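## Task

Take the tube capped in light blue out of the rack by the door and seat it fully in a free well of the rack by the window. A tube touching the floor fails the task, and so does broken glass from a drop of more than a few centimetres (roughly a well's depth) or a hard knock. Every other tube must finish fully seated in a rack. At the end the gripper must have released the tube and moved away, so that it stays put without the robot. The robot must not topple or be left tilted.

## Robot and tools

Robot: a two-wheeled base with a central column, a tilting head with two cameras, a low forward nav camera, and two six-joint arms, each ending in a two-finger gripper with a wrist camera. Folded, it measures 0.73 m long, 0.62 m wide and 1.88 m tall, and its front sits 0.40 m ahead of the column. The base cannot move sideways. An empty hand reaches about 1 m from its shoulder and no lower than 0.47 m (at 0.3 m ahead), so it cannot reach the floor.

Frames: the base frame has its origin on the floor below the column, midway between the drive wheels, with x forward, y to the left and z up. left_hand and right_hand are reported in this frame. Each is the point where the fingers meet; the tips are 8 mm past it. The hand's z axis runs along the fingers (quat_wxyz rotates (0,0,1) onto it) and its y axis runs along the opening. The odometry frame is the base frame as it was at scene start. base_odometry counts wheel turns only, so slipping shows up as travel. Its heading runs from -3.142 to 3.142, left positive.

execute_actions: "actions" is a list holding one action or none. An empty list only reports state and images. "cameras" picks the images returned, from cam_head_left, cam_head_right, cam_left_wrist, cam_right_wrist, nav_camera, or "all". Omitted or null gives all; [] gives none. An action can contain:
- base: exactly one command, relative to where the base last measured itself. translate_m is a straight drive offset in metres, -3 to 3, forward positive. rotate_rad is a turn on the spot in radians, -3.2 to 3.2, left (counter-clockwise from above) positive.
- joints: an object keyed by joint name, holding absolute targets. head_tilt_rad runs -0.61 to 1.308, with 0 about level and positive looking down. For each arm (left_ and right_ prefixes): joint1_rad -2.879 to 2.879, joint2_rad 0 to 3.141, joint3_rad 0 to 3.019, joint4_rad -1.692 to 1.57, joint5_rad -1.57 to 1.57 (positive swings the hand to the robot's right), joint6_rad -2.094 to 2.094 (positive rolls clockwise seen from behind). gripper_m is the fingertip gap in metres, 0 to 0.093. The tolerances for "done" are ±0.03, ±0.045, ±0.14, ±0.09, ±0.055, ±0.03, ±0.035 and ±0.003 respectively.
- speeds: optional caps on top speed for this action only. translate_m is 0.05 to 0.8 m/s and rotate_rad is 0.1 to 1 rad/s; each maximum is the default. Arms ignore these caps. A base move needing more than 8.667 s is refused.
An unknown key or an out-of-range value refuses the whole call, and nothing moves. A joint left out of an action may still be pushing toward its earlier target. If a result reports a stop, later motion calls in the same reply are skipped.

wait: seconds, 0 to 10. Commands nothing new and returns the same report as an empty action.
zoom_image: camera plus region [x0, y0, x1, y1] in pixels of that camera's latest full image, origin top-left, at most 504 by 504.
finished_scene: scene = the current scene's number. Call it only after the tube is seated, released and the hand is clear. It cannot be undone.

Arm geometry (typical values): with left joint1 at -1.57 or right joint1 at 1.57, and joints 5 and 6 at 0, the arm lies in a forward-facing vertical plane 0.23 m to the side of the column. Let a = j2 - 0.35, b = 1.05 + j2 - j3 and c = b - j4; c = 1.57 means the fingers point straight down. Then the hand is 0.12 + 0.39 sin a + 0.38 cos b + 0.25 cos c m ahead and 1.46 + 0.39 cos a - 0.38 sin b - 0.25 sin c m up. For example, j2, j3, j4 = 0.93, 0.78, 0.14 gives 0.60 m ahead and 1.21 m up. The real hand usually ends up to about 5 cm lower and nearer the column than this. Trust the reported hand position, which is good to 1 to 3 cm.

Gripper: the fingers are 7 cm long. Outside width is the opening plus 1 cm at the tips and plus 5 cm at the base. The body is 10 by 7 cm, and the wrist camera sticks out 11 cm on one side. To grasp, command a gap smaller than the tube; "off_target" is then expected. A reported gap staying 0.002 m or more above the target means something is held. Small moves (under about 0.03 rad, or 0.08 rad for joints 2 and 3) may not happen at all. For gentle contact, step about 0.05 rad per call from your last target.

Results: base_status and joint_status give "done", "off_target", "time_out", "contact_stop" (base only, meaning a wheel stalled), "not_followed", or "limit_stop_at_motor_heat". "joint command not followed" means a self-collision check held back the arm's targets; to recover, move the joints concerned at least 0.05 rad back the way they came. on_its_own describes what this call did not command; "held at" there is a target, not a position. motor_effort lists left_wheel and right_wheel in percent, with the peak in brackets. wheel_motors_off = 1 means the base pushed hard for about 3 s and the motors cut out for 2 s. A gap between turned_by_wheels and turned_by_imu (over about 4 % and at least 0.05 rad) means a collision or slip. base_tilt is in degrees. Motor temperatures are listed per arm, joints in order.

Avoid: drops or hard knocks of the glass tubes, and any tube reaching the floor; the arms striking or pressing on each other; a blocked arm pushing for long, since it overheats (MOTOR HOT from 85 °C, and the arm drops at 100 °C), which you ease by sending back its reported positions; the base pushing into furniture, which you fix by backing off 0.05 m; table edges at 0.30 to 1.20 m catching the column; tipping or leaving the robot leaning. Loads sag more when far out or with the fingers near horizontal. Something may occasionally nudge loose objects.

Each tool is called after "Call:" as a command line: name --argument value for each argument, lists and objects as JSON in quotes; but a table of rows of numbers goes row by row, as --pt "numbers of a row", without its own name.

## Session

Call:
execute_actions --actions '[]'

Scene clock: 0.00 s.
Motor temperatures (°C, as the motors report them): left_arm=[20 20 19 19 20 21] | right_arm=[21 22 20 18 19 18]
base_odometry: x=+0.000 y=+0.000 heading=+0.000 (m, m, rad; odometry frame)
turned_by_wheels: +0.000 (rad since the last result)
turned_by_imu: +0.000 (rad since the last result)
base_tilt: forward=+0.5 right=+0.0 (deg)
base_status: not commanded
joint_positions: head_tilt_rad=+0.882 left_joint1_rad=-1.587 left_joint2_rad=+0.874 left_joint3_rad=+0.374 left_joint4_rad=-0.921 left_joint5_rad=-0.008 left_joint6_rad=+0.021 left_gripper_m=+0.094 right_joint1_rad=+1.556 right_joint2_rad=+0.859 right_joint3_rad=+0.373 right_joint4_rad=-0.917 right_joint5_rad=+0.041 right_joint6_rad=+0.064 right_gripper_m=+0.095
joint_status: not commanded
wheel_motors_off: 0
motor_effort: left_wheel=+0 right_wheel=+0 (%)
left_hand: x=+0.1348 y=+0.2225 z=+1.2534 quat_wxyz=(+0.433, -0.018, -0.901, +0.006) (m; base frame)
right_hand: x=+0.1379 y=-0.2356 z=+1.2533 quat_wxyz=(+0.424, -0.026, -0.904, +0.036) (m; base frame)
pictures: cam_head_left, cam_head_right, cam_left_wrist, cam_right_wrist, nav_camera
Images, in order (width x height): cam_head_left 672x504, cam_head_right 672x504, cam_left_wrist 504x504, cam_right_wrist 504x504, nav_camera 672x504.

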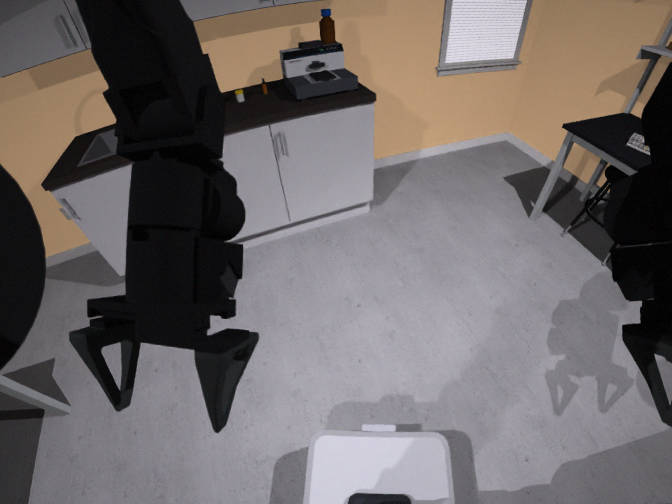

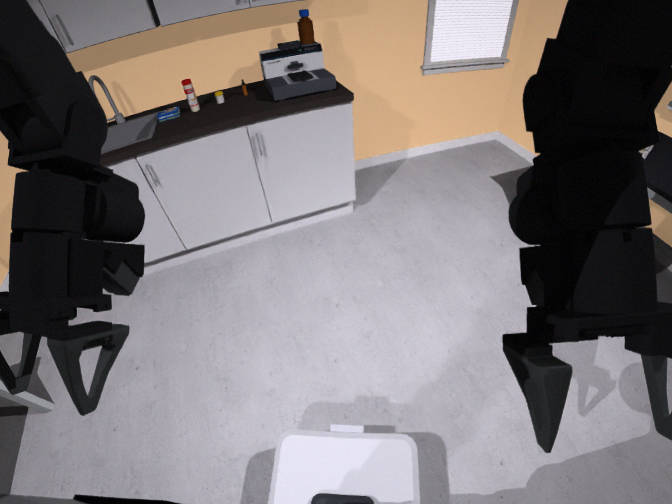

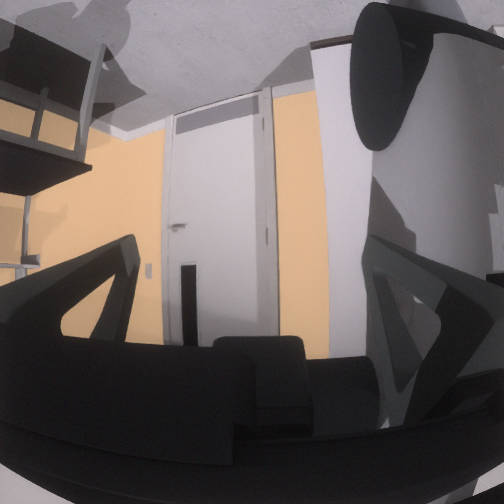

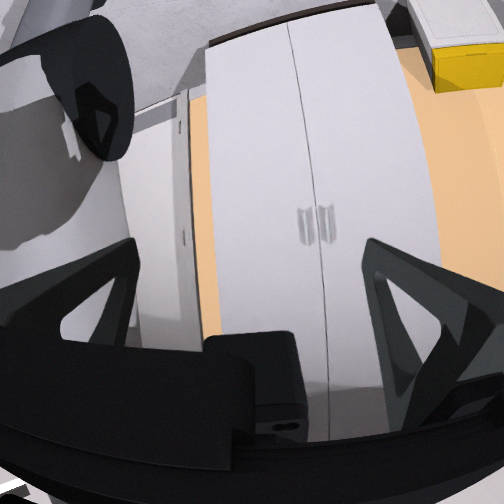

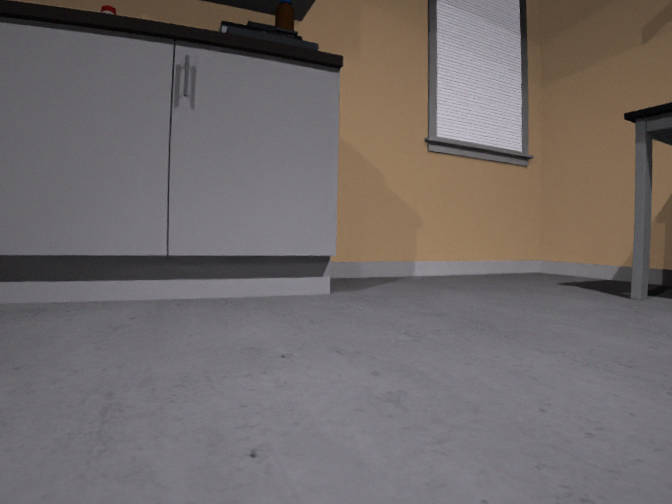

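The door is behind me. I'll turn around and look.

Call:
execute_actions --actions '[{"base":{"rotate_rad":-1.57},"joints":{"head_tilt_rad":0.5}}]' --cameras '["cam_head_left","cam_head_right"]'

Scene clock: 3.97 s.
Motor temperatures (°C, as the motors report them): left_arm=[20 20 19 19 20 21] | right_arm=[21 22 20 18 19 18]
base_odometry: x=+0.000 y=+0.000 heading=-1.569 (m, m, rad; odometry frame)
turned_by_wheels: -1.569 (rad since the last result)
turned_by_imu: -1.583 (rad since the last result)
base_tilt: forward=+0.5 right=+0.0 (deg)
base_status: done
joint_positions: head_tilt_rad=+0.518 left_joint1_rad=-1.587 left_joint2_rad=+0.874 left_joint3_rad=+0.374 left_joint4_rad=-0.921 left_joint5_rad=-0.008 left_joint6_rad=+0.021 left_gripper_m=+0.094 right_joint1_rad=+1.556 right_joint2_rad=+0.859 right_joint3_rad=+0.373 right_joint4_rad=-0.917 right_joint5_rad=+0.041 right_joint6_rad=+0.064 right_gripper_m=+0.095
joint_status: all done
wheel_motors_off: 0
motor_effort: left_wheel=+3(43) right_wheel=-4(44) (%)
left_hand: x=+0.1348 y=+0.2225 z=+1.2534 quat_wxyz=(+0.433, -0.018, -0.901, +0.006) (m; base frame)
right_hand: x=+0.1379 y=-0.2356 z=+1.2533 quat_wxyz=(+0.424, -0.026, -0.904, +0.036) (m; base frame)
pictures: cam_head_left, cam_head_right
camera_calibration (this result's frames):
cam_head_left: T_world_to_cam=[[0.0785249, -0.995742, -0.0482794, 0.130965], [-0.450126, 0.00779736, -0.892931, 1.40001], [0.889506, 0.0918491, -0.447597, 0.559773], [0, 0, 0, 1]] pos_world=[0.121974, 0.0680762, 1.50699]
cam_head_right: T_world_to_cam=[[0.0726814, -0.995918, -0.0535163, 0.0163483], [-0.459731, 0.0141634, -0.887945, 1.39666], [0.885079, 0.0891402, -0.456826, 0.582484], [0, 0, 0, 1]] pos_world=[0.125357, -0.0554227, 1.50713]
Images, in order (width x height): cam_head_left 672x504, cam_head_right 672x504.

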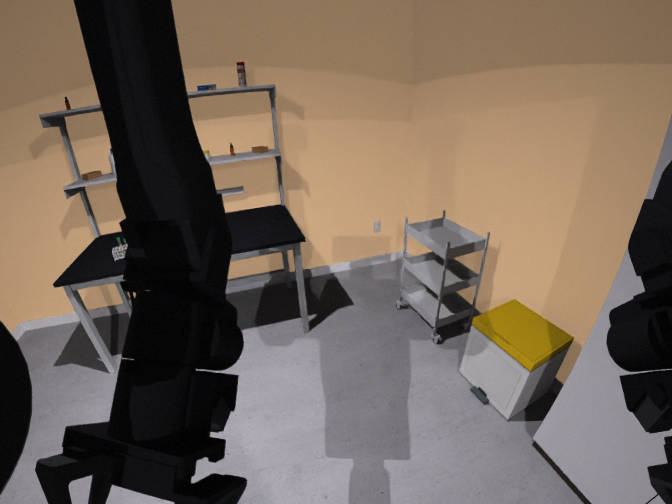

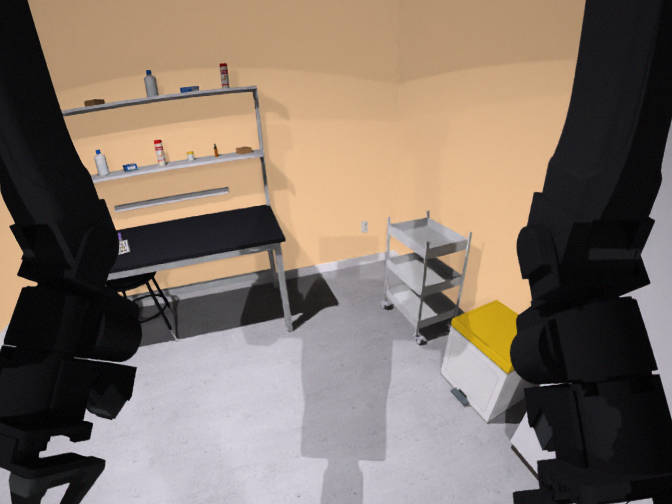

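That table has the window rack. I'll keep turning.

Call:
execute_actions --actions '[{"base":{"rotate_rad":-1.57}}]' --cameras '["cam_head_left","cam_head_right"]'

Scene clock: 7.57 s.
Motor temperatures (°C, as the motors report them): left_arm=[20 20 19 19 20 21] | right_arm=[21 22 20 18 19 18]
base_odometry: x=+0.000 y=+0.000 heading=-3.139 (m, m, rad; odometry frame)
turned_by_wheels: -1.569 (rad since the last result)
turned_by_imu: -1.587 (rad since the last result)
base_tilt: forward=+0.4 right=+0.0 (deg)
base_status: done
joint_positions: head_tilt_rad=+0.518 left_joint1_rad=-1.587 left_joint2_rad=+0.874 left_joint3_rad=+0.374 left_joint4_rad=-0.921 left_joint5_rad=-0.008 left_joint6_rad=+0.021 left_gripper_m=+0.094 right_joint1_rad=+1.556 right_joint2_rad=+0.859 right_joint3_rad=+0.373 right_joint4_rad=-0.917 right_joint5_rad=+0.041 right_joint6_rad=+0.064 right_gripper_m=+0.095
joint_status: not commanded
wheel_motors_off: 0
motor_effort: left_wheel=+3(27) right_wheel=-4(27) (%)
left_hand: x=+0.1348 y=+0.2225 z=+1.2534 quat_wxyz=(+0.433, -0.018, -0.901, +0.006) (m; base frame)
right_hand: x=+0.1379 y=-0.2356 z=+1.2533 quat_wxyz=(+0.424, -0.026, -0.904, +0.036) (m; base frame)
pictures: cam_head_left, cam_head_right
camera_calibration (this result's frames):
cam_head_left: T_world_to_cam=[[0.0785265, -0.995742, -0.0482768, 0.130961], [-0.450096, 0.00779736, -0.892946, 1.40003], [0.889521, 0.0918491, -0.447567, 0.559727], [0, 0, 0, 1]] pos_world=[0.121975, 0.0680762, 1.50699]
cam_head_right: T_world_to_cam=[[0.0726832, -0.995918, -0.0535139, 0.0163444], [-0.459702, 0.0141634, -0.88796, 1.39668], [0.885094, 0.0891402, -0.456796, 0.582437], [0, 0, 0, 1]] pos_world=[0.125358, -0.0554227, 1.50713]
Images, in order (width x height): cam_head_left 672x504, cam_head_right 672x504.

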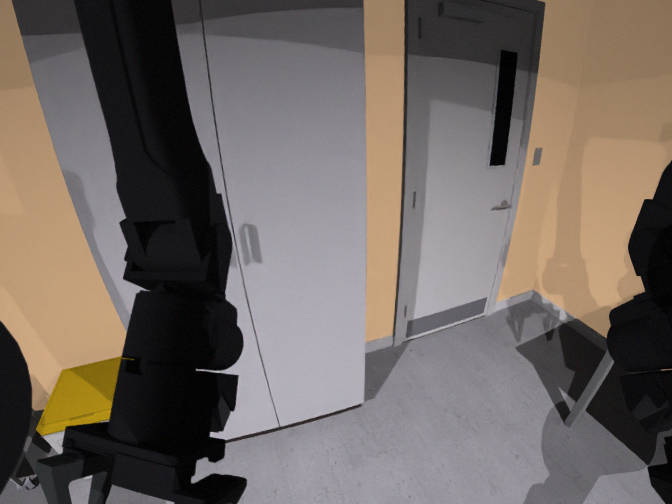

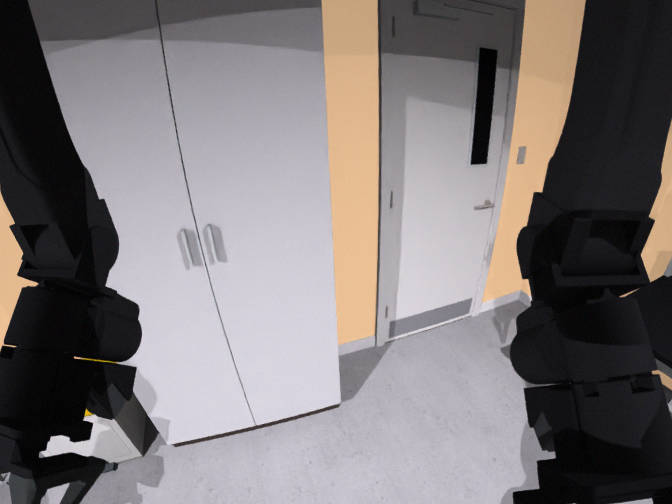

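Call:
execute_actions --actions '[{"base":{"rotate_rad":-1.57},"joints":{"head_tilt_rad":0.8}}]' --cameras '["cam_head_left","cam_head_right"]'

Scene clock: 11.33 s.
Motor temperatures (°C, as the motors report them): left_arm=[20 20 19 19 20 21] | right_arm=[21 22 20 18 19 18]
base_odometry: x=+0.000 y=+0.000 heading=+1.575 (m, m, rad; odometry frame)
turned_by_wheels: -1.569 (rad since the last result)
turned_by_imu: -1.587 (rad since the last result)
base_tilt: forward=+0.4 right=+0.1 (deg)
base_status: done
joint_positions: head_tilt_rad=+0.802 left_joint1_rad=-1.587 left_joint2_rad=+0.874 left_joint3_rad=+0.374 left_joint4_rad=-0.921 left_joint5_rad=-0.008 left_joint6_rad=+0.021 left_gripper_m=+0.094 right_joint1_rad=+1.556 right_joint2_rad=+0.859 right_joint3_rad=+0.373 right_joint4_rad=-0.917 right_joint5_rad=+0.041 right_joint6_rad=+0.064 right_gripper_m=+0.095
joint_status: all done
wheel_motors_off: 0
motor_effort: left_wheel=+3(27) right_wheel=-3(23) (%)
left_hand: x=+0.1348 y=+0.2225 z=+1.2534 quat_wxyz=(+0.433, -0.018, -0.901, +0.006) (m; base frame)
right_hand: x=+0.1379 y=-0.2356 z=+1.2533 quat_wxyz=(+0.424, -0.026, -0.904, +0.036) (m; base frame)
pictures: cam_head_left, cam_head_right
camera_calibration (this result's frames):
cam_head_left: T_world_to_cam=[[0.0618828, -0.995742, -0.0683197, 0.162659], [-0.681958, 0.00779736, -0.73135, 1.16276], [0.728769, 0.0918491, -0.678572, 0.923511], [0, 0, 0, 1]] pos_world=[0.109864, 0.0680762, 1.48817]
cam_head_right: T_world_to_cam=[[0.0548076, -0.995918, -0.0717127, 0.0452644], [-0.689785, 0.0141634, -0.723876, 1.1555], [0.721937, 0.0891402, -0.686193, 0.943867], [0, 0, 0, 1]] pos_world=[0.113151, -0.0554227, 1.48736]
Images, in order (width x height): cam_head_left 672x504, cam_head_right 672x504.

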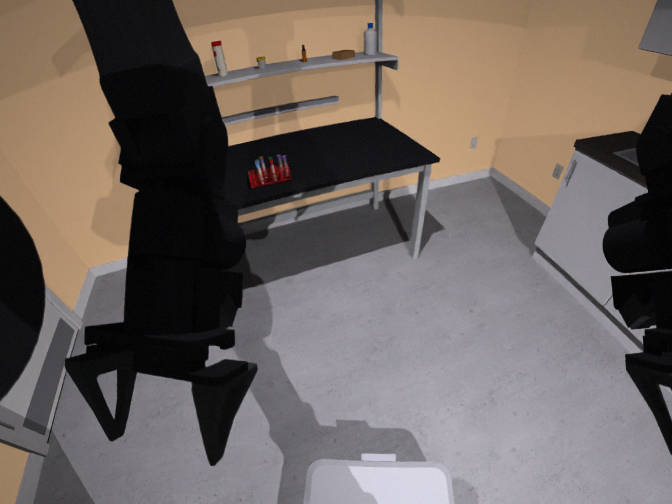

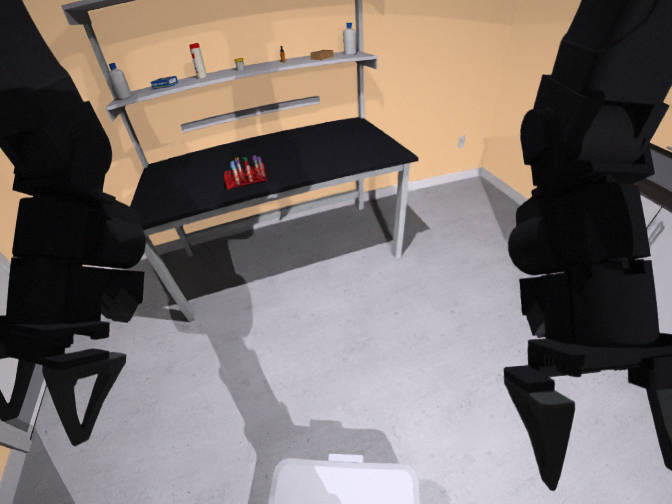

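Call:
execute_actions --actions '[{"base":{"rotate_rad":0.5}}]' --cameras '[]'

Call:
execute_actions --actions '[{"base":{"translate_m":0.75}}]' --cameras '[]'

Call:
execute_actions --actions '[{"base":{"rotate_rad":-0.2}}]' --cameras '["cam_head_left","cam_head_right"]'

Scene clock: 16.77 s.
Motor temperatures (°C, as the motors report them): left_arm=[20 20 19 19 20 21] | right_arm=[21 22 20 18 19 18]
base_odometry: x=+0.000 y=+0.000 heading=+2.075 (m, m, rad; odometry frame)
turned_by_wheels: +0.500 (rad since the last result)
turned_by_imu: +0.504 (rad since the last result)
base_tilt: forward=+0.5 right=+0.1 (deg)
base_status: done
joint_positions: head_tilt_rad=+0.802 left_joint1_rad=-1.587 left_joint2_rad=+0.874 left_joint3_rad=+0.374 left_joint4_rad=-0.921 left_joint5_rad=-0.008 left_joint6_rad=+0.021 left_gripper_m=+0.094 right_joint1_rad=+1.556 right_joint2_rad=+0.859 right_joint3_rad=+0.373 right_joint4_rad=-0.917 right_joint5_rad=+0.041 right_joint6_rad=+0.064 right_gripper_m=+0.095
joint_status: not commanded
wheel_motors_off: 0
motor_effort: left_wheel=-2(23) right_wheel=+0(19) (%)
left_hand: x=+0.1348 y=+0.2225 z=+1.2534 quat_wxyz=(+0.433, -0.018, -0.901, +0.006) (m; base frame)
right_hand: x=+0.1379 y=-0.2356 z=+1.2533 quat_wxyz=(+0.424, -0.026, -0.904, +0.036) (m; base frame)
pictures: none
No camera images: the call's "cameras" was empty. Leave "cameras" out to get every camera's image.

Scene clock: 19.53 s.
Motor temperatures (°C, as the motors report them): left_arm=[20 20 19 19 20 21] | right_arm=[21 22 20 18 19 18]
base_odometry: x=-0.362 y=+0.657 heading=+2.074 (m, m, rad; odometry frame)
turned_by_wheels: -0.001 (rad since the last result)
turned_by_imu: -0.002 (rad since the last result)
base_tilt: forward=+0.5 right=+0.1 (deg)
base_status: done
joint_positions: head_tilt_rad=+0.803 left_joint1_rad=-1.587 left_joint2_rad=+0.874 left_joint3_rad=+0.376 left_joint4_rad=-0.921 left_joint5_rad=-0.008 left_joint6_rad=+0.021 left_gripper_m=+0.094 right_joint1_rad=+1.556 right_joint2_rad=+0.859 right_joint3_rad=+0.374 right_joint4_rad=-0.917 right_joint5_rad=+0.041 right_joint6_rad=+0.064 right_gripper_m=+0.095
joint_status: not commanded
wheel_motors_off: 0
motor_effort: left_wheel=-1(52) right_wheel=+2(64) (%)
left_hand: x=+0.1356 y=+0.2225 z=+1.2531 quat_wxyz=(+0.433, -0.018, -0.901, +0.006) (m; base frame)
right_hand: x=+0.1386 y=-0.2356 z=+1.2531 quat_wxyz=(+0.424, -0.027, -0.905, +0.036) (m; base frame)
pictures: none
No camera images: the call's "cameras" was empty. Leave "cameras" out to get every camera's image.

Scene clock: 20.87 s.
Motor temperatures (°C, as the motors report them): left_arm=[20 21 19 19 20 21] | right_arm=[21 22 20 18 19 18]
base_odometry: x=-0.362 y=+0.657 heading=+1.875 (m, m, rad; odometry frame)
turned_by_wheels: -0.199 (rad since the last result)
turned_by_imu: -0.199 (rad since the last result)
base_tilt: forward=+0.4 right=+0.0 (deg)
base_status: done
joint_positions: head_tilt_rad=+0.803 left_joint1_rad=-1.587 left_joint2_rad=+0.874 left_joint3_rad=+0.376 left_joint4_rad=-0.921 left_joint5_rad=-0.008 left_joint6_rad=+0.021 left_gripper_m=+0.094 right_joint1_rad=+1.556 right_joint2_rad=+0.859 right_joint3_rad=+0.374 right_joint4_rad=-0.917 right_joint5_rad=+0.041 right_joint6_rad=+0.064 right_gripper_m=+0.095
joint_status: not commanded
wheel_motors_off: 0
motor_effort: left_wheel=+0(36) right_wheel=-1(48) (%)
left_hand: x=+0.1356 y=+0.2225 z=+1.2531 quat_wxyz=(+0.433, -0.018, -0.901, +0.006) (m; base frame)
right_hand: x=+0.1386 y=-0.2356 z=+1.2531 quat_wxyz=(+0.424, -0.027, -0.905, +0.036) (m; base frame)
pictures: cam_head_left, cam_head_right
camera_calibration (this result's frames):
cam_head_left: T_world_to_cam=[[0.0618236, -0.995742, -0.0683733, 0.162744], [-0.682591, 0.00779736, -0.730759, 1.16188], [0.728181, 0.0918491, -0.679203, 0.924512], [0, 0, 0, 1]] pos_world=[0.109819, 0.0680762, 1.48812]
cam_head_right: T_world_to_cam=[[0.0547454, -0.995918, -0.0717601, 0.0453406], [-0.690412, 0.0141634, -0.723278, 1.15461], [0.721342, 0.0891402, -0.686818, 0.944859], [0, 0, 0, 1]] pos_world=[0.113106, -0.0554227, 1.4873]
Images, in order (width x height): cam_head_left 672x504, cam_head_right 672x504.

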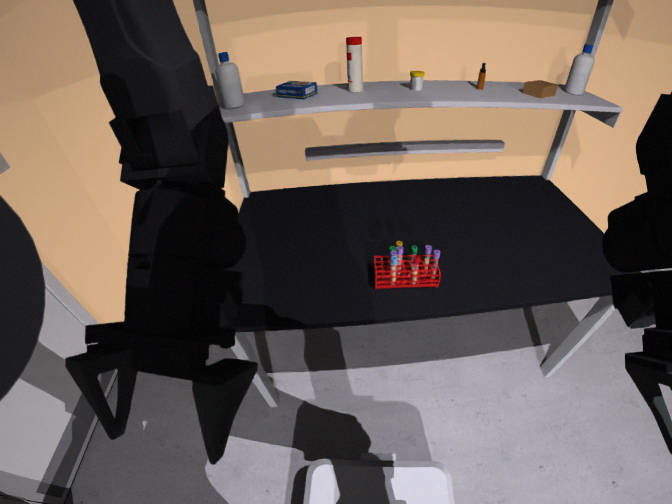

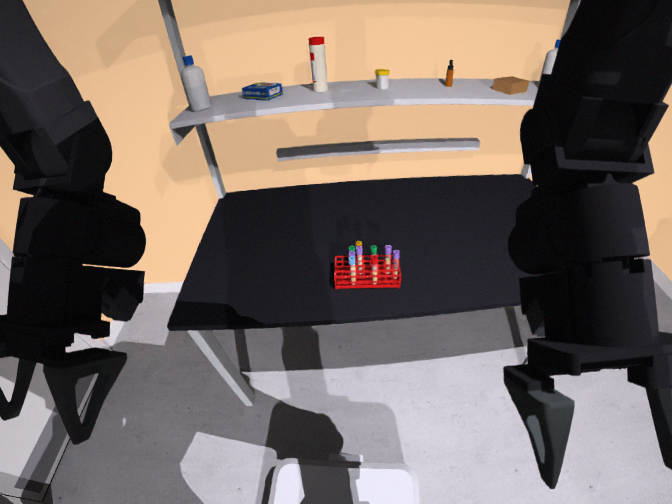

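Call:
zoom_image --camera "cam_head_left" --region '[350, 220, 470, 310]'

Region (350, 220, 470, 310) of cam_head_left's 672x504 image, scaled by 4.200, with more detail than that image has; it fills the top 378 rows of this view, and the rest is white.

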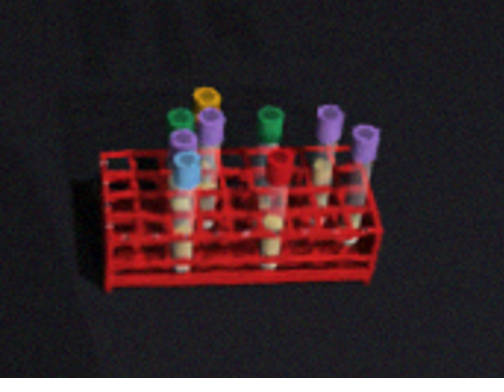

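Call:
execute_actions --actions '[{"base":{"rotate_rad":0.28},"joints":{"right_joint1_rad":1.57,"right_joint2_rad":1.35,"right_joint3_rad":1.10,"right_joint4_rad":-0.27,"right_joint5_rad":0,"right_joint6_rad":0.28,"right_gripper_m":0.045}}]' --cameras '[]'

Call:
execute_actions --actions '[{"base":{"translate_m":0.2},"joints":{"head_tilt_rad":1.0}}]' --cameras '["cam_head_left","cam_right_wrist"]'

Scene clock: 31.20 s.
Motor temperatures (°C, as the motors report them): left_arm=[20 21 19 19 20 21] | right_arm=[21 22 20 18 19 18]
base_odometry: x=-0.362 y=+0.658 heading=+2.153 (m, m, rad; odometry frame)
turned_by_wheels: +0.278 (rad since the last result)
turned_by_imu: +0.275 (rad since the last result)
base_tilt: forward=+0.5 right=+0.0 (deg)
base_status: done
joint_positions: head_tilt_rad=+0.803 left_joint1_rad=-1.587 left_joint2_rad=+0.874 left_joint3_rad=+0.376 left_joint4_rad=-0.921 left_joint5_rad=-0.008 left_joint6_rad=+0.021 left_gripper_m=+0.094 right_joint1_rad=+1.561 right_joint2_rad=+1.338 right_joint3_rad=+1.102 right_joint4_rad=-0.271 right_joint5_rad=+0.002 right_joint6_rad=+0.271 right_gripper_m=+0.045
joint_status: all done
wheel_motors_off: 0
motor_effort: left_wheel=-1(38) right_wheel=-1(50) (%)
left_hand: x=+0.1356 y=+0.2225 z=+1.2531 quat_wxyz=(+0.433, -0.018, -0.901, +0.006) (m; base frame)
right_hand: x=+0.5584 y=-0.2318 z=+1.0547 quat_wxyz=(-0.009, -0.138, -0.990, +0.004) (m; base frame)
pictures: none
No camera images: the call's "cameras" was empty. Leave "cameras" out to get every camera's image.

Scene clock: 33.00 s.
Motor temperatures (°C, as the motors report them): left_arm=[20 21 19 19 20 21] | right_arm=[21 23 20 18 19 18]
base_odometry: x=-0.472 y=+0.825 heading=+2.155 (m, m, rad; odometry frame)
turned_by_wheels: +0.001 (rad since the last result)
turned_by_imu: +0.001 (rad since the last result)
base_tilt: forward=+0.5 right=+0.0 (deg)
base_status: done
joint_positions: head_tilt_rad=+1.001 left_joint1_rad=-1.587 left_joint2_rad=+0.874 left_joint3_rad=+0.376 left_joint4_rad=-0.921 left_joint5_rad=-0.008 left_joint6_rad=+0.021 left_gripper_m=+0.094 right_joint1_rad=+1.561 right_joint2_rad=+1.338 right_joint3_rad=+1.099 right_joint4_rad=-0.271 right_joint5_rad=+0.002 right_joint6_rad=+0.271 right_gripper_m=+0.045
joint_status: all done
wheel_motors_off: 0
motor_effort: left_wheel=+1(69) right_wheel=-1(53) (%)
left_hand: x=+0.1356 y=+0.2225 z=+1.2531 quat_wxyz=(+0.433, -0.018, -0.901, +0.006) (m; base frame)
right_hand: x=+0.5563 y=-0.2315 z=+1.0544 quat_wxyz=(-0.007, -0.138, -0.990, +0.004) (m; base frame)
pictures: cam_head_left, cam_right_wrist
camera_calibration (this result's frames):
cam_head_left: T_world_to_cam=[[0.0471717, -0.995742, -0.0791952, 0.180143], [-0.812959, 0.00779736, -0.582268, 0.939727], [0.580407, 0.0918491, -0.80913, 1.13199], [0, 0, 0, 1]] pos_world=[0.0984484, 0.0680762, 1.47737]
cam_right_wrist: T_world_to_cam=[[-0.266515, -0.9638, 0.00769002, -0.0827029], [-0.796216, 0.224656, 0.561756, -0.0907429], [-0.543148, 0.143594, -0.827267, 1.332], [0, 0, 0, 1]] pos_world=[0.629182, -0.25059, 1.15353]
Images, in order (width x height): cam_head_left 672x504, cam_right_wrist 504x504.

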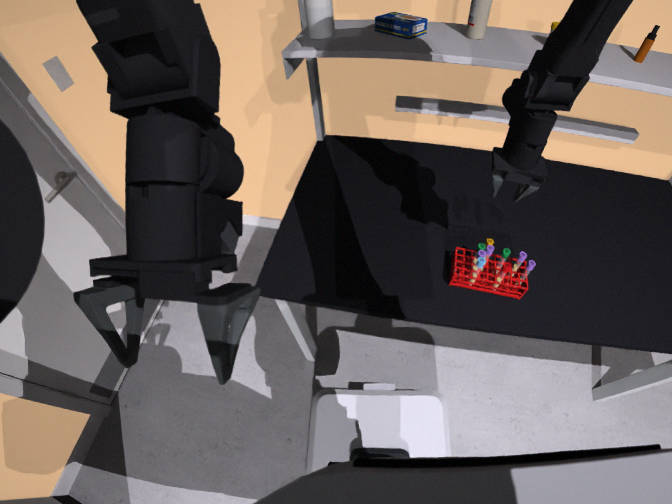

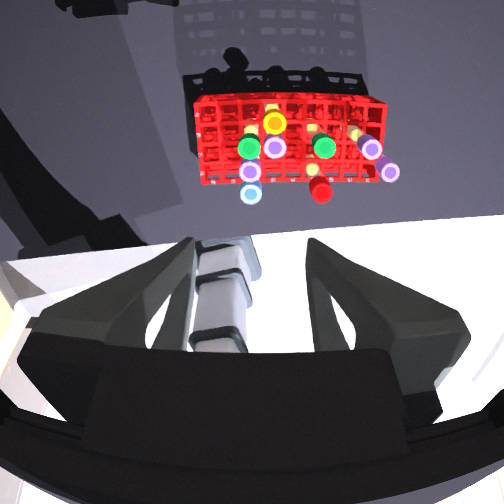

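Call:
execute_actions --actions '[{"joints":{"right_joint2_rad":1.75,"right_joint3_rad":1.19,"right_joint4_rad":0.04}}]' --cameras '["cam_right_wrist"]'

Scene clock: 38.23 s.
Motor temperatures (°C, as the motors report them): left_arm=[20 21 19 19 20 21] | right_arm=[21 23 20 18 19 18]
base_odometry: x=-0.472 y=+0.825 heading=+2.155 (m, m, rad; odometry frame)
turned_by_wheels: +0.000 (rad since the last result)
turned_by_imu: -0.002 (rad since the last result)
base_tilt: forward=+0.5 right=+0.0 (deg)
base_status: not commanded
joint_positions: head_tilt_rad=+1.001 left_joint1_rad=-1.587 left_joint2_rad=+0.874 left_joint3_rad=+0.375 left_joint4_rad=-0.921 left_joint5_rad=-0.008 left_joint6_rad=+0.021 left_gripper_m=+0.094 right_joint1_rad=+1.562 right_joint2_rad=+1.739 right_joint3_rad=+1.187 right_joint4_rad=+0.029 right_joint5_rad=-0.004 right_joint6_rad=+0.272 right_gripper_m=+0.045
joint_status: all done
wheel_motors_off: 0
motor_effort: left_wheel=+3(7) right_wheel=-2(4) (%)
left_hand: x=+0.1352 y=+0.2225 z=+1.2533 quat_wxyz=(+0.433, -0.018, -0.901, +0.006) (m; base frame)
right_hand: x=+0.4914 y=-0.2307 z=+0.8965 quat_wxyz=(+0.000, -0.138, -0.990, +0.002) (m; base frame)
pictures: cam_right_wrist
camera_calibration (this result's frames):
cam_right_wrist: T_world_to_cam=[[-0.267051, -0.963673, 0.00433891, -0.0947011], [-0.788512, 0.221095, 0.573904, -0.0694139], [-0.554015, 0.14984, -0.818911, 1.16529], [0, 0, 0, 1]] pos_world=[0.565564, -0.250521, 0.994517]
Images, in order (width x height): cam_right_wrist 504x504.

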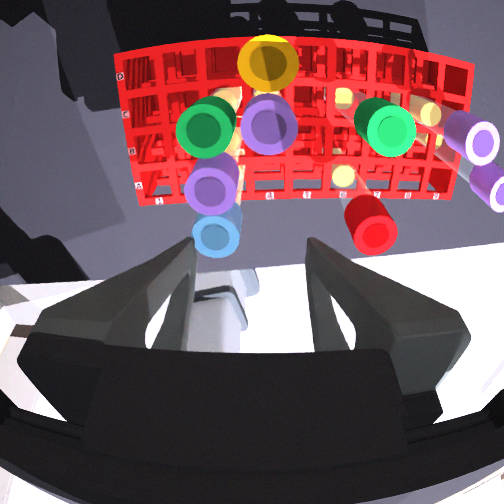

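Call:
execute_actions --actions '[{"joints":{"right_joint1_rad":1.6}}]' --cameras '[]'

Call:
execute_actions --actions '[{"joints":{"right_joint2_rad":1.85,"right_joint3_rad":1.29}}]' --cameras '["cam_right_wrist","cam_head_right"]'

Scene clock: 45.23 s.
Motor temperatures (°C, as the motors report them): left_arm=[20 21 19 19 20 21] | right_arm=[21 23 20 18 19 18]
base_odometry: x=-0.472 y=+0.825 heading=+2.155 (m, m, rad; odometry frame)
turned_by_wheels: +0.000 (rad since the last result)
turned_by_imu: -0.001 (rad since the last result)
base_tilt: forward=+0.5 right=+0.0 (deg)
base_status: not commanded
joint_positions: head_tilt_rad=+1.001 left_joint1_rad=-1.587 left_joint2_rad=+0.874 left_joint3_rad=+0.375 left_joint4_rad=-0.921 left_joint5_rad=-0.008 left_joint6_rad=+0.021 left_gripper_m=+0.094 right_joint1_rad=+1.591 right_joint2_rad=+1.739 right_joint3_rad=+1.187 right_joint4_rad=+0.029 right_joint5_rad=-0.002 right_joint6_rad=+0.272 right_gripper_m=+0.045
joint_status: all done
wheel_motors_off: 0
motor_effort: left_wheel=+3(3) right_wheel=-3(0) (%)
left_hand: x=+0.1352 y=+0.2225 z=+1.2533 quat_wxyz=(+0.433, -0.018, -0.901, +0.006) (m; base frame)
right_hand: x=+0.4913 y=-0.2111 z=+0.8966 quat_wxyz=(+0.001, -0.131, -0.991, -0.010) (m; base frame)
pictures: none
No camera images: the call's "cameras" was empty. Leave "cameras" out to get every camera's image.

Scene clock: 46.03 s.
Motor temperatures (°C, as the motors report them): left_arm=[20 21 19 19 20 21] | right_arm=[21 23 20 18 19 18]
base_odometry: x=-0.472 y=+0.825 heading=+2.155 (m, m, rad; odometry frame)
turned_by_wheels: +0.000 (rad since the last result)
turned_by_imu: +0.000 (rad since the last result)
base_tilt: forward=+0.5 right=+0.0 (deg)
base_status: not commanded
joint_positions: head_tilt_rad=+1.001 left_joint1_rad=-1.587 left_joint2_rad=+0.874 left_joint3_rad=+0.375 left_joint4_rad=-0.921 left_joint5_rad=-0.008 left_joint6_rad=+0.021 left_gripper_m=+0.094 right_joint1_rad=+1.591 right_joint2_rad=+1.831 right_joint3_rad=+1.290 right_joint4_rad=+0.033 right_joint5_rad=-0.002 right_joint6_rad=+0.272 right_gripper_m=+0.045
joint_status: all done
wheel_motors_off: 0
motor_effort: left_wheel=+3(3) right_wheel=-4(3) (%)
left_hand: x=+0.1352 y=+0.2225 z=+1.2533 quat_wxyz=(+0.433, -0.018, -0.901, +0.006) (m; base frame)
right_hand: x=+0.5044 y=-0.2103 z=+0.8617 quat_wxyz=(-0.006, -0.131, -0.991, -0.011) (m; base frame)
pictures: cam_head_right, cam_right_wrist
camera_calibration (this result's frames):
cam_head_right: T_world_to_cam=[[0.0395654, -0.995918, -0.0811244, 0.0605205], [-0.819159, 0.0141634, -0.573391, 0.930219], [0.5722, 0.0891402, -0.815256, 1.15011], [0, 0, 0, 1]] pos_world=[0.101511, -0.0554227, 1.47592]
cam_right_wrist: T_world_to_cam=[[-0.25301, -0.967216, -0.0219068, -0.0566584], [-0.800655, 0.196622, 0.565942, -0.0358973], [-0.543081, 0.160729, -0.824154, 1.14229], [0, 0, 0, 1]] pos_world=[0.577279, -0.231341, 0.960496]
Images, in order (width x height): cam_head_right 672x504, cam_right_wrist 504x504.

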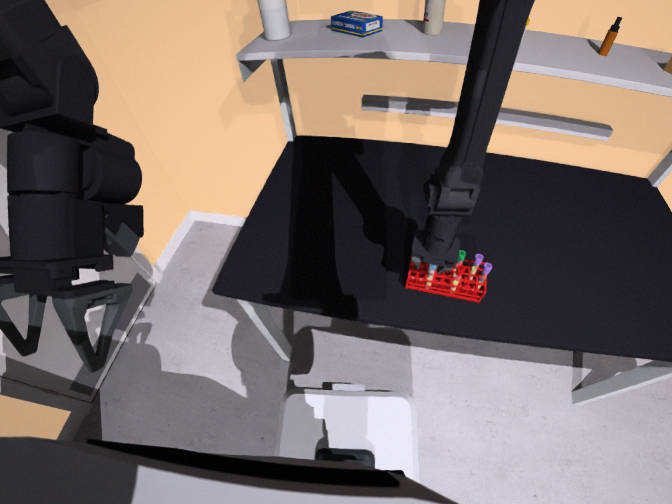

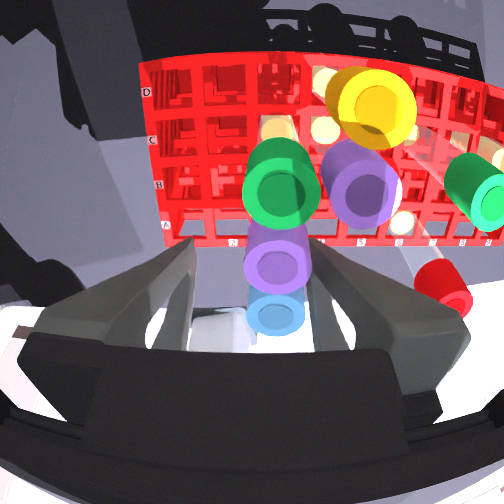

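The blue cap is between the fingers, so I'll close the gripper.

Call:
execute_actions --actions '[{"joints":{"right_gripper_m":0.005}}]' --cameras '[]'

Call:
execute_actions --actions '[{"joints":{"right_joint2_rad":1.35,"right_joint3_rad":1.10,"right_joint4_rad":-0.27}}]' --cameras '["cam_right_wrist","cam_head_right"]'

Scene clock: 48.47 s.
Motor temperatures (°C, as the motors report them): left_arm=[20 21 19 19 20 21] | right_arm=[21 24 20 18 19 18]
base_odometry: x=-0.472 y=+0.825 heading=+2.155 (m, m, rad; odometry frame)
turned_by_wheels: +0.000 (rad since the last result)
turned_by_imu: -0.001 (rad since the last result)
base_tilt: forward=+0.5 right=+0.0 (deg)
base_status: not commanded
joint_positions: head_tilt_rad=+1.001 left_joint1_rad=-1.587 left_joint2_rad=+0.874 left_joint3_rad=+0.375 left_joint4_rad=-0.921 left_joint5_rad=-0.008 left_joint6_rad=+0.021 left_gripper_m=+0.094 right_joint1_rad=+1.592 right_joint2_rad=+1.831 right_joint3_rad=+1.290 right_joint4_rad=+0.033 right_joint5_rad=+0.000 right_joint6_rad=+0.272 right_gripper_m=+0.015
joint_status: right_gripper_m off_target (ended at +0.015, target +0.005)
wheel_motors_off: 0
motor_effort: left_wheel=+3(3) right_wheel=-3(2) (%)
left_hand: x=+0.1352 y=+0.2225 z=+1.2533 quat_wxyz=(+0.433, -0.018, -0.901, +0.006) (m; base frame)
right_hand: x=+0.5044 y=-0.2101 z=+0.8617 quat_wxyz=(-0.007, -0.131, -0.991, -0.010) (m; base frame)
pictures: none
No camera images: the call's "cameras" was empty. Leave "cameras" out to get every camera's image.

Scene clock: 49.90 s.
Motor temperatures (°C, as the motors report them): left_arm=[20 21 19 19 20 21] | right_arm=[21 24 20 18 19 18]
base_odometry: x=-0.472 y=+0.825 heading=+2.155 (m, m, rad; odometry frame)
turned_by_wheels: +0.000 (rad since the last result)
turned_by_imu: -0.001 (rad since the last result)
base_tilt: forward=+0.5 right=+0.0 (deg)
base_status: not commanded
joint_positions: head_tilt_rad=+1.001 left_joint1_rad=-1.587 left_joint2_rad=+0.874 left_joint3_rad=+0.375 left_joint4_rad=-0.921 left_joint5_rad=-0.008 left_joint6_rad=+0.021 left_gripper_m=+0.094 right_joint1_rad=+1.592 right_joint2_rad=+1.326 right_joint3_rad=+1.099 right_joint4_rad=-0.266 right_joint5_rad=+0.003 right_joint6_rad=+0.272 right_gripper_m=+0.015
joint_status: all done
wheel_motors_off: 0
motor_effort: left_wheel=+3(4) right_wheel=-4(2) (%)
left_hand: x=+0.1352 y=+0.2225 z=+1.2533 quat_wxyz=(+0.433, -0.018, -0.901, +0.006) (m; base frame)
right_hand: x=+0.5627 y=-0.2135 z=+1.0595 quat_wxyz=(-0.014, -0.131, -0.991, -0.010) (m; base frame)
pictures: cam_head_right, cam_right_wrist
camera_calibration (this result's frames):
cam_head_right: T_world_to_cam=[[0.0395654, -0.995918, -0.0811244, 0.0605205], [-0.819159, 0.0141634, -0.573391, 0.930219], [0.5722, 0.0891402, -0.815256, 1.15011], [0, 0, 0, 1]] pos_world=[0.101511, -0.0554227, 1.47592]
cam_right_wrist: T_world_to_cam=[[-0.252673, -0.967298, -0.0221415, -0.0406582], [-0.809215, 0.198724, 0.552883, -0.0814001], [-0.530403, 0.157616, -0.832965, 1.33904], [0, 0, 0, 1]] pos_world=[0.634085, -0.234206, 1.15948]
Images, in order (width x height): cam_head_right 672x504, cam_right_wrist 504x504.

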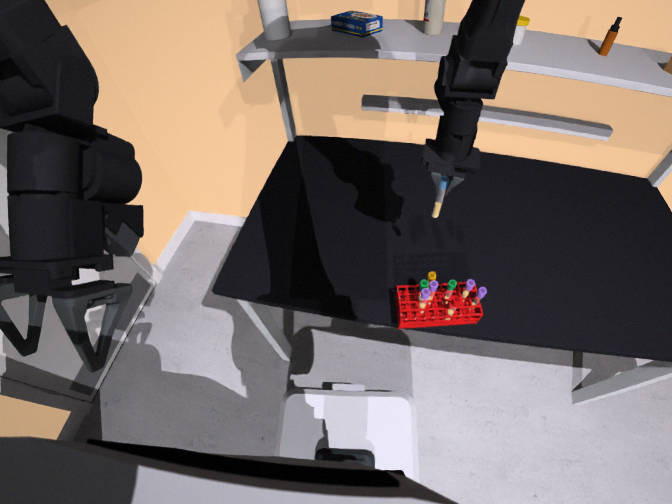

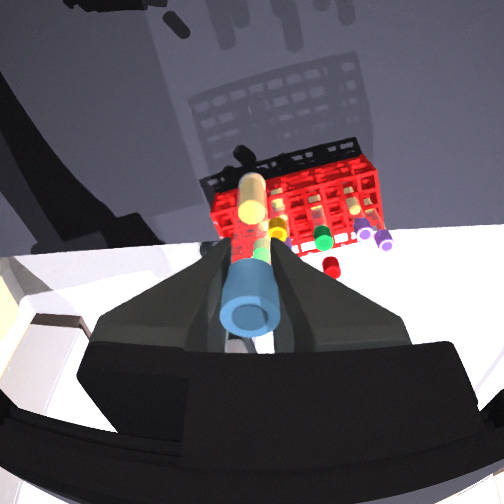

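Call:
execute_actions --actions '[{"base":{"translate_m":-0.3}}]' --cameras '[]'

Call:
execute_actions --actions '[{"base":{"rotate_rad":-2.95},"joints":{"head_tilt_rad":0.5}}]' --cameras '["cam_head_left"]'

Scene clock: 55.77 s.
Motor temperatures (°C, as the motors report them): left_arm=[20 21 19 19 20 21] | right_arm=[21 24 20 18 19 18]
base_odometry: x=-0.307 y=+0.574 heading=+2.156 (m, m, rad; odometry frame)
turned_by_wheels: +0.001 (rad since the last result)
turned_by_imu: -0.001 (rad since the last result)
base_tilt: forward=+0.5 right=+0.1 (deg)
base_status: done
joint_positions: head_tilt_rad=+1.001 left_joint1_rad=-1.587 left_joint2_rad=+0.874 left_joint3_rad=+0.371 left_joint4_rad=-0.921 left_joint5_rad=-0.008 left_joint6_rad=+0.021 left_gripper_m=+0.094 right_joint1_rad=+1.592 right_joint2_rad=+1.329 right_joint3_rad=+1.094 right_joint4_rad=-0.266 right_joint5_rad=+0.003 right_joint6_rad=+0.272 right_gripper_m=+0.015
joint_status: not commanded
wheel_motors_off: 0
motor_effort: left_wheel=+0(58) right_wheel=-3(45) (%)
left_hand: x=+0.1330 y=+0.2225 z=+1.2541 quat_wxyz=(+0.435, -0.018, -0.900, +0.006) (m; base frame)
right_hand: x=+0.5585 y=-0.2136 z=+1.0579 quat_wxyz=(-0.011, -0.131, -0.991, -0.009) (m; base frame)
pictures: none
No camera images: the call's "cameras" was empty. Leave "cameras" out to get every camera's image.

Scene clock: 60.23 s.
Motor temperatures (°C, as the motors report them): left_arm=[20 21 19 19 20 21] | right_arm=[21 24 20 18 19 18]
base_odometry: x=-0.307 y=+0.574 heading=-0.793 (m, m, rad; odometry frame)
turned_by_wheels: -2.949 (rad since the last result)
turned_by_imu: -2.976 (rad since the last result)
base_tilt: forward=+0.5 right=+0.1 (deg)
base_status: done
joint_positions: head_tilt_rad=+0.518 left_joint1_rad=-1.587 left_joint2_rad=+0.874 left_joint3_rad=+0.371 left_joint4_rad=-0.921 left_joint5_rad=-0.008 left_joint6_rad=+0.021 left_gripper_m=+0.094 right_joint1_rad=+1.593 right_joint2_rad=+1.329 right_joint3_rad=+1.094 right_joint4_rad=-0.266 right_joint5_rad=+0.002 right_joint6_rad=+0.272 right_gripper_m=+0.015
joint_status: all done
wheel_motors_off: 0
motor_effort: left_wheel=+3(53) right_wheel=-4(42) (%)
left_hand: x=+0.1330 y=+0.2225 z=+1.2541 quat_wxyz=(+0.435, -0.018, -0.900, +0.006) (m; base frame)
right_hand: x=+0.5585 y=-0.2130 z=+1.0579 quat_wxyz=(-0.010, -0.130, -0.991, -0.010) (m; base frame)
pictures: cam_head_left
camera_calibration (this result's frames):
cam_head_left: T_world_to_cam=[[0.0785248, -0.995742, -0.0482795, 0.130965], [-0.450127, 0.00779736, -0.892931, 1.40001], [0.889505, 0.0918491, -0.447598, 0.559775], [0, 0, 0, 1]] pos_world=[0.121974, 0.0680762, 1.50698]
Images, in order (width x height): cam_head_left 672x504.

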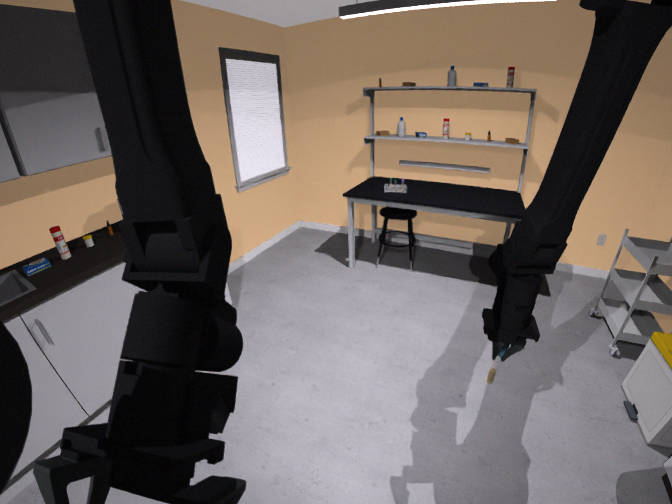

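Call:
execute_actions --actions '[{"base":{"translate_m":2.0},"joints":{"head_tilt_rad":0.8}}]' --cameras '["cam_head_left"]'

Scene clock: 69.07 s.
Motor temperatures (°C, as the motors report them): left_arm=[20 21 19 19 20 21] | right_arm=[21 24 20 18 19 18]
base_odometry: x=+1.096 y=-0.851 heading=-0.794 (m, m, rad; odometry frame)
turned_by_wheels: -0.001 (rad since the last result)
turned_by_imu: -0.003 (rad since the last result)
base_tilt: forward=+0.4 right=+0.1 (deg)
base_status: done
joint_positions: head_tilt_rad=+0.803 left_joint1_rad=-1.587 left_joint2_rad=+0.874 left_joint3_rad=+0.374 left_joint4_rad=-0.921 left_joint5_rad=-0.008 left_joint6_rad=+0.021 left_gripper_m=+0.094 right_joint1_rad=+1.593 right_joint2_rad=+1.329 right_joint3_rad=+1.095 right_joint4_rad=-0.266 right_joint5_rad=+0.002 right_joint6_rad=+0.272 right_gripper_m=+0.015
joint_status: all done
wheel_motors_off: 0
motor_effort: left_wheel=-2(58) right_wheel=+2(54) (%)
left_hand: x=+0.1348 y=+0.2225 z=+1.2534 quat_wxyz=(+0.433, -0.018, -0.901, +0.006) (m; base frame)
right_hand: x=+0.5588 y=-0.2130 z=+1.0578 quat_wxyz=(-0.011, -0.130, -0.991, -0.010) (m; base frame)
pictures: cam_head_left
camera_calibration (this result's frames):
cam_head_left: T_world_to_cam=[[0.0618276, -0.995742, -0.0683696, 0.162738], [-0.682548, 0.00779736, -0.7308, 1.16195], [0.728221, 0.0918491, -0.679159, 0.924443], [0, 0, 0, 1]] pos_world=[0.109822, 0.0680762, 1.48812]
Images, in order (width x height): cam_head_left 672x504.

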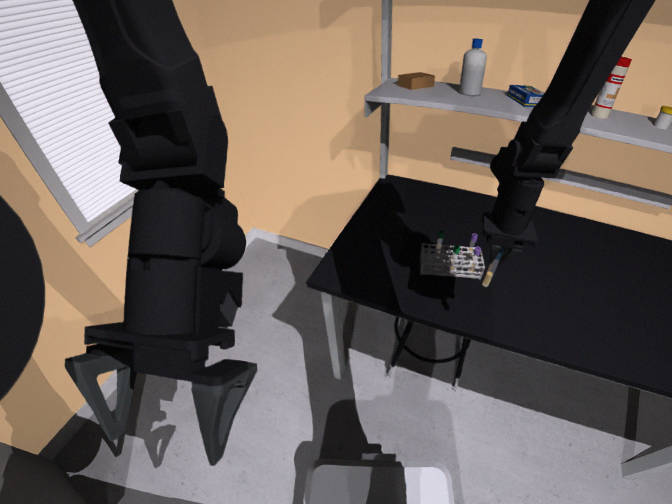

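Call:
execute_actions --actions '[{"base":{"translate_m":0.25},"joints":{"head_tilt_rad":1.0}}]' --cameras '["cam_head_left","cam_right_wrist"]'

Scene clock: 74.17 s.
Motor temperatures (°C, as the motors report them): left_arm=[20 21 19 19 20 21] | right_arm=[21 24 20 18 19 18]
base_odometry: x=+1.271 y=-1.030 heading=-0.795 (m, m, rad; odometry frame)
turned_by_wheels: -0.001 (rad since the last result)
turned_by_imu: -0.003 (rad since the last result)
base_tilt: forward=+0.4 right=+0.1 (deg)
base_status: done
joint_positions: head_tilt_rad=+1.001 left_joint1_rad=-1.587 left_joint2_rad=+0.874 left_joint3_rad=+0.376 left_joint4_rad=-0.921 left_joint5_rad=-0.008 left_joint6_rad=+0.021 left_gripper_m=+0.094 right_joint1_rad=+1.593 right_joint2_rad=+1.330 right_joint3_rad=+1.096 right_joint4_rad=-0.266 right_joint5_rad=+0.002 right_joint6_rad=+0.272 right_gripper_m=+0.015
joint_status: all done
wheel_motors_off: 0
motor_effort: left_wheel=-1(37) right_wheel=+0(32) (%)
left_hand: x=+0.1356 y=+0.2225 z=+1.2531 quat_wxyz=(+0.433, -0.018, -0.901, +0.006) (m; base frame)
right_hand: x=+0.5595 y=-0.2130 z=+1.0577 quat_wxyz=(-0.011, -0.130, -0.991, -0.010) (m; base frame)
pictures: cam_head_left, cam_right_wrist
camera_calibration (this result's frames):
cam_head_left: T_world_to_cam=[[0.0471677, -0.995742, -0.0791977, 0.180147], [-0.812989, 0.00779736, -0.582226, 0.939664], [0.580365, 0.0918491, -0.80916, 1.13204], [0, 0, 0, 1]] pos_world=[0.0984452, 0.0680762, 1.47736]
cam_right_wrist: T_world_to_cam=[[-0.252309, -0.967401, -0.0218118, -0.041533], [-0.805712, 0.197549, 0.558393, -0.0911505], [-0.535881, 0.158462, -0.82929, 1.33505], [0, 0, 0, 1]] pos_world=[0.631506, -0.233726, 1.15713]
Images, in order (width x height): cam_head_left 672x504, cam_right_wrist 504x504.

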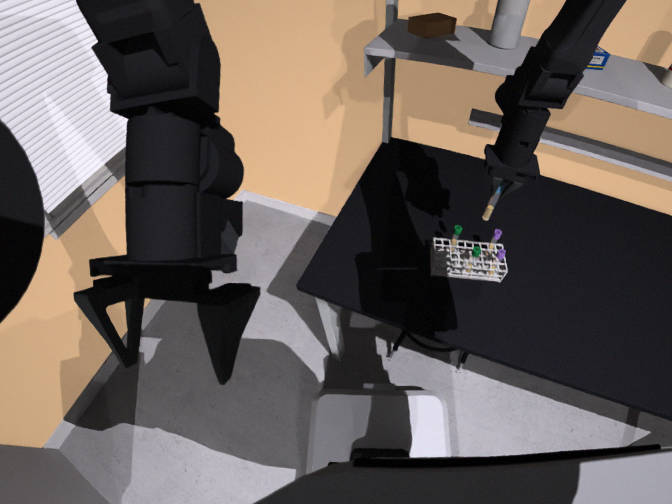

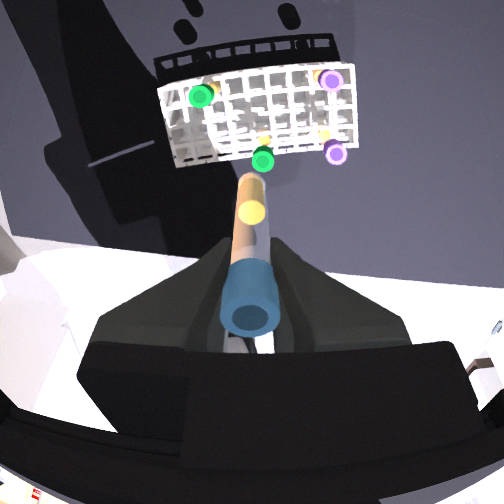

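Call:
execute_actions --actions '[{"joints":{"right_joint2_rad":1.65,"right_joint3_rad":1.30,"right_joint4_rad":-0.17}}]' --cameras '["cam_head_left","cam_right_wrist"]'

Scene clock: 80.30 s.
Motor temperatures (°C, as the motors report them): left_arm=[20 21 19 19 20 21] | right_arm=[21 24 20 18 19 18]
base_odometry: x=+1.271 y=-1.030 heading=-0.795 (m, m, rad; odometry frame)
turned_by_wheels: +0.000 (rad since the last result)
turned_by_imu: -0.002 (rad since the last result)
base_tilt: forward=+0.5 right=+0.1 (deg)
base_status: not commanded
joint_positions: head_tilt_rad=+1.001 left_joint1_rad=-1.587 left_joint2_rad=+0.874 left_joint3_rad=+0.376 left_joint4_rad=-0.921 left_joint5_rad=-0.008 left_joint6_rad=+0.021 left_gripper_m=+0.094 right_joint1_rad=+1.593 right_joint2_rad=+1.659 right_joint3_rad=+1.293 right_joint4_rad=-0.172 right_joint5_rad=+0.001 right_joint6_rad=+0.272 right_gripper_m=+0.015
joint_status: all done
wheel_motors_off: 0
motor_effort: left_wheel=-2(2) right_wheel=+0(1) (%)
left_hand: x=+0.1356 y=+0.2225 z=+1.2531 quat_wxyz=(+0.433, -0.018, -0.901, +0.006) (m; base frame)
right_hand: x=+0.5523 y=-0.2105 z=+0.9313 quat_wxyz=(+0.008, -0.130, -0.991, -0.008) (m; base frame)
pictures: cam_head_left, cam_right_wrist
camera_calibration (this result's frames):
cam_head_left: T_world_to_cam=[[0.0471677, -0.995742, -0.0791977, 0.180147], [-0.812989, 0.00779736, -0.582226, 0.939664], [0.580365, 0.0918491, -0.80916, 1.13204], [0, 0, 0, 1]] pos_world=[0.0984452, 0.0680762, 1.47736]
cam_right_wrist: T_world_to_cam=[[-0.252258, -0.96758, -0.0124205, -0.0525392], [-0.783749, 0.196769, 0.589083, -0.0676907], [-0.567541, 0.158335, -0.807977, 1.22359], [0, 0, 0, 1]] pos_world=[0.628131, -0.231254, 1.02785]
Images, in order (width x height): cam_head_left 672x504, cam_right_wrist 504x504.

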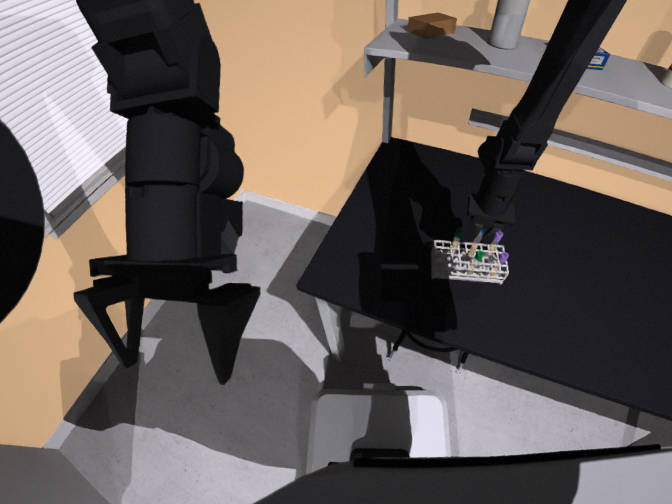

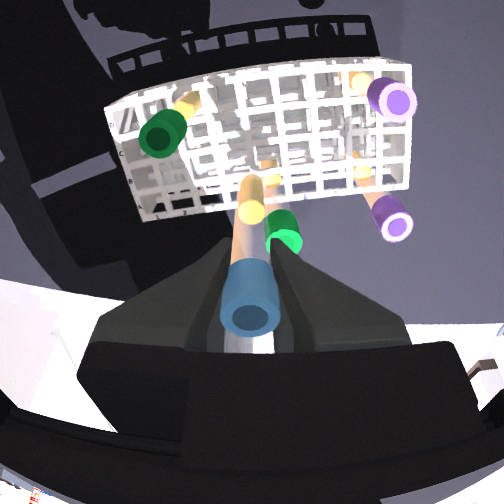

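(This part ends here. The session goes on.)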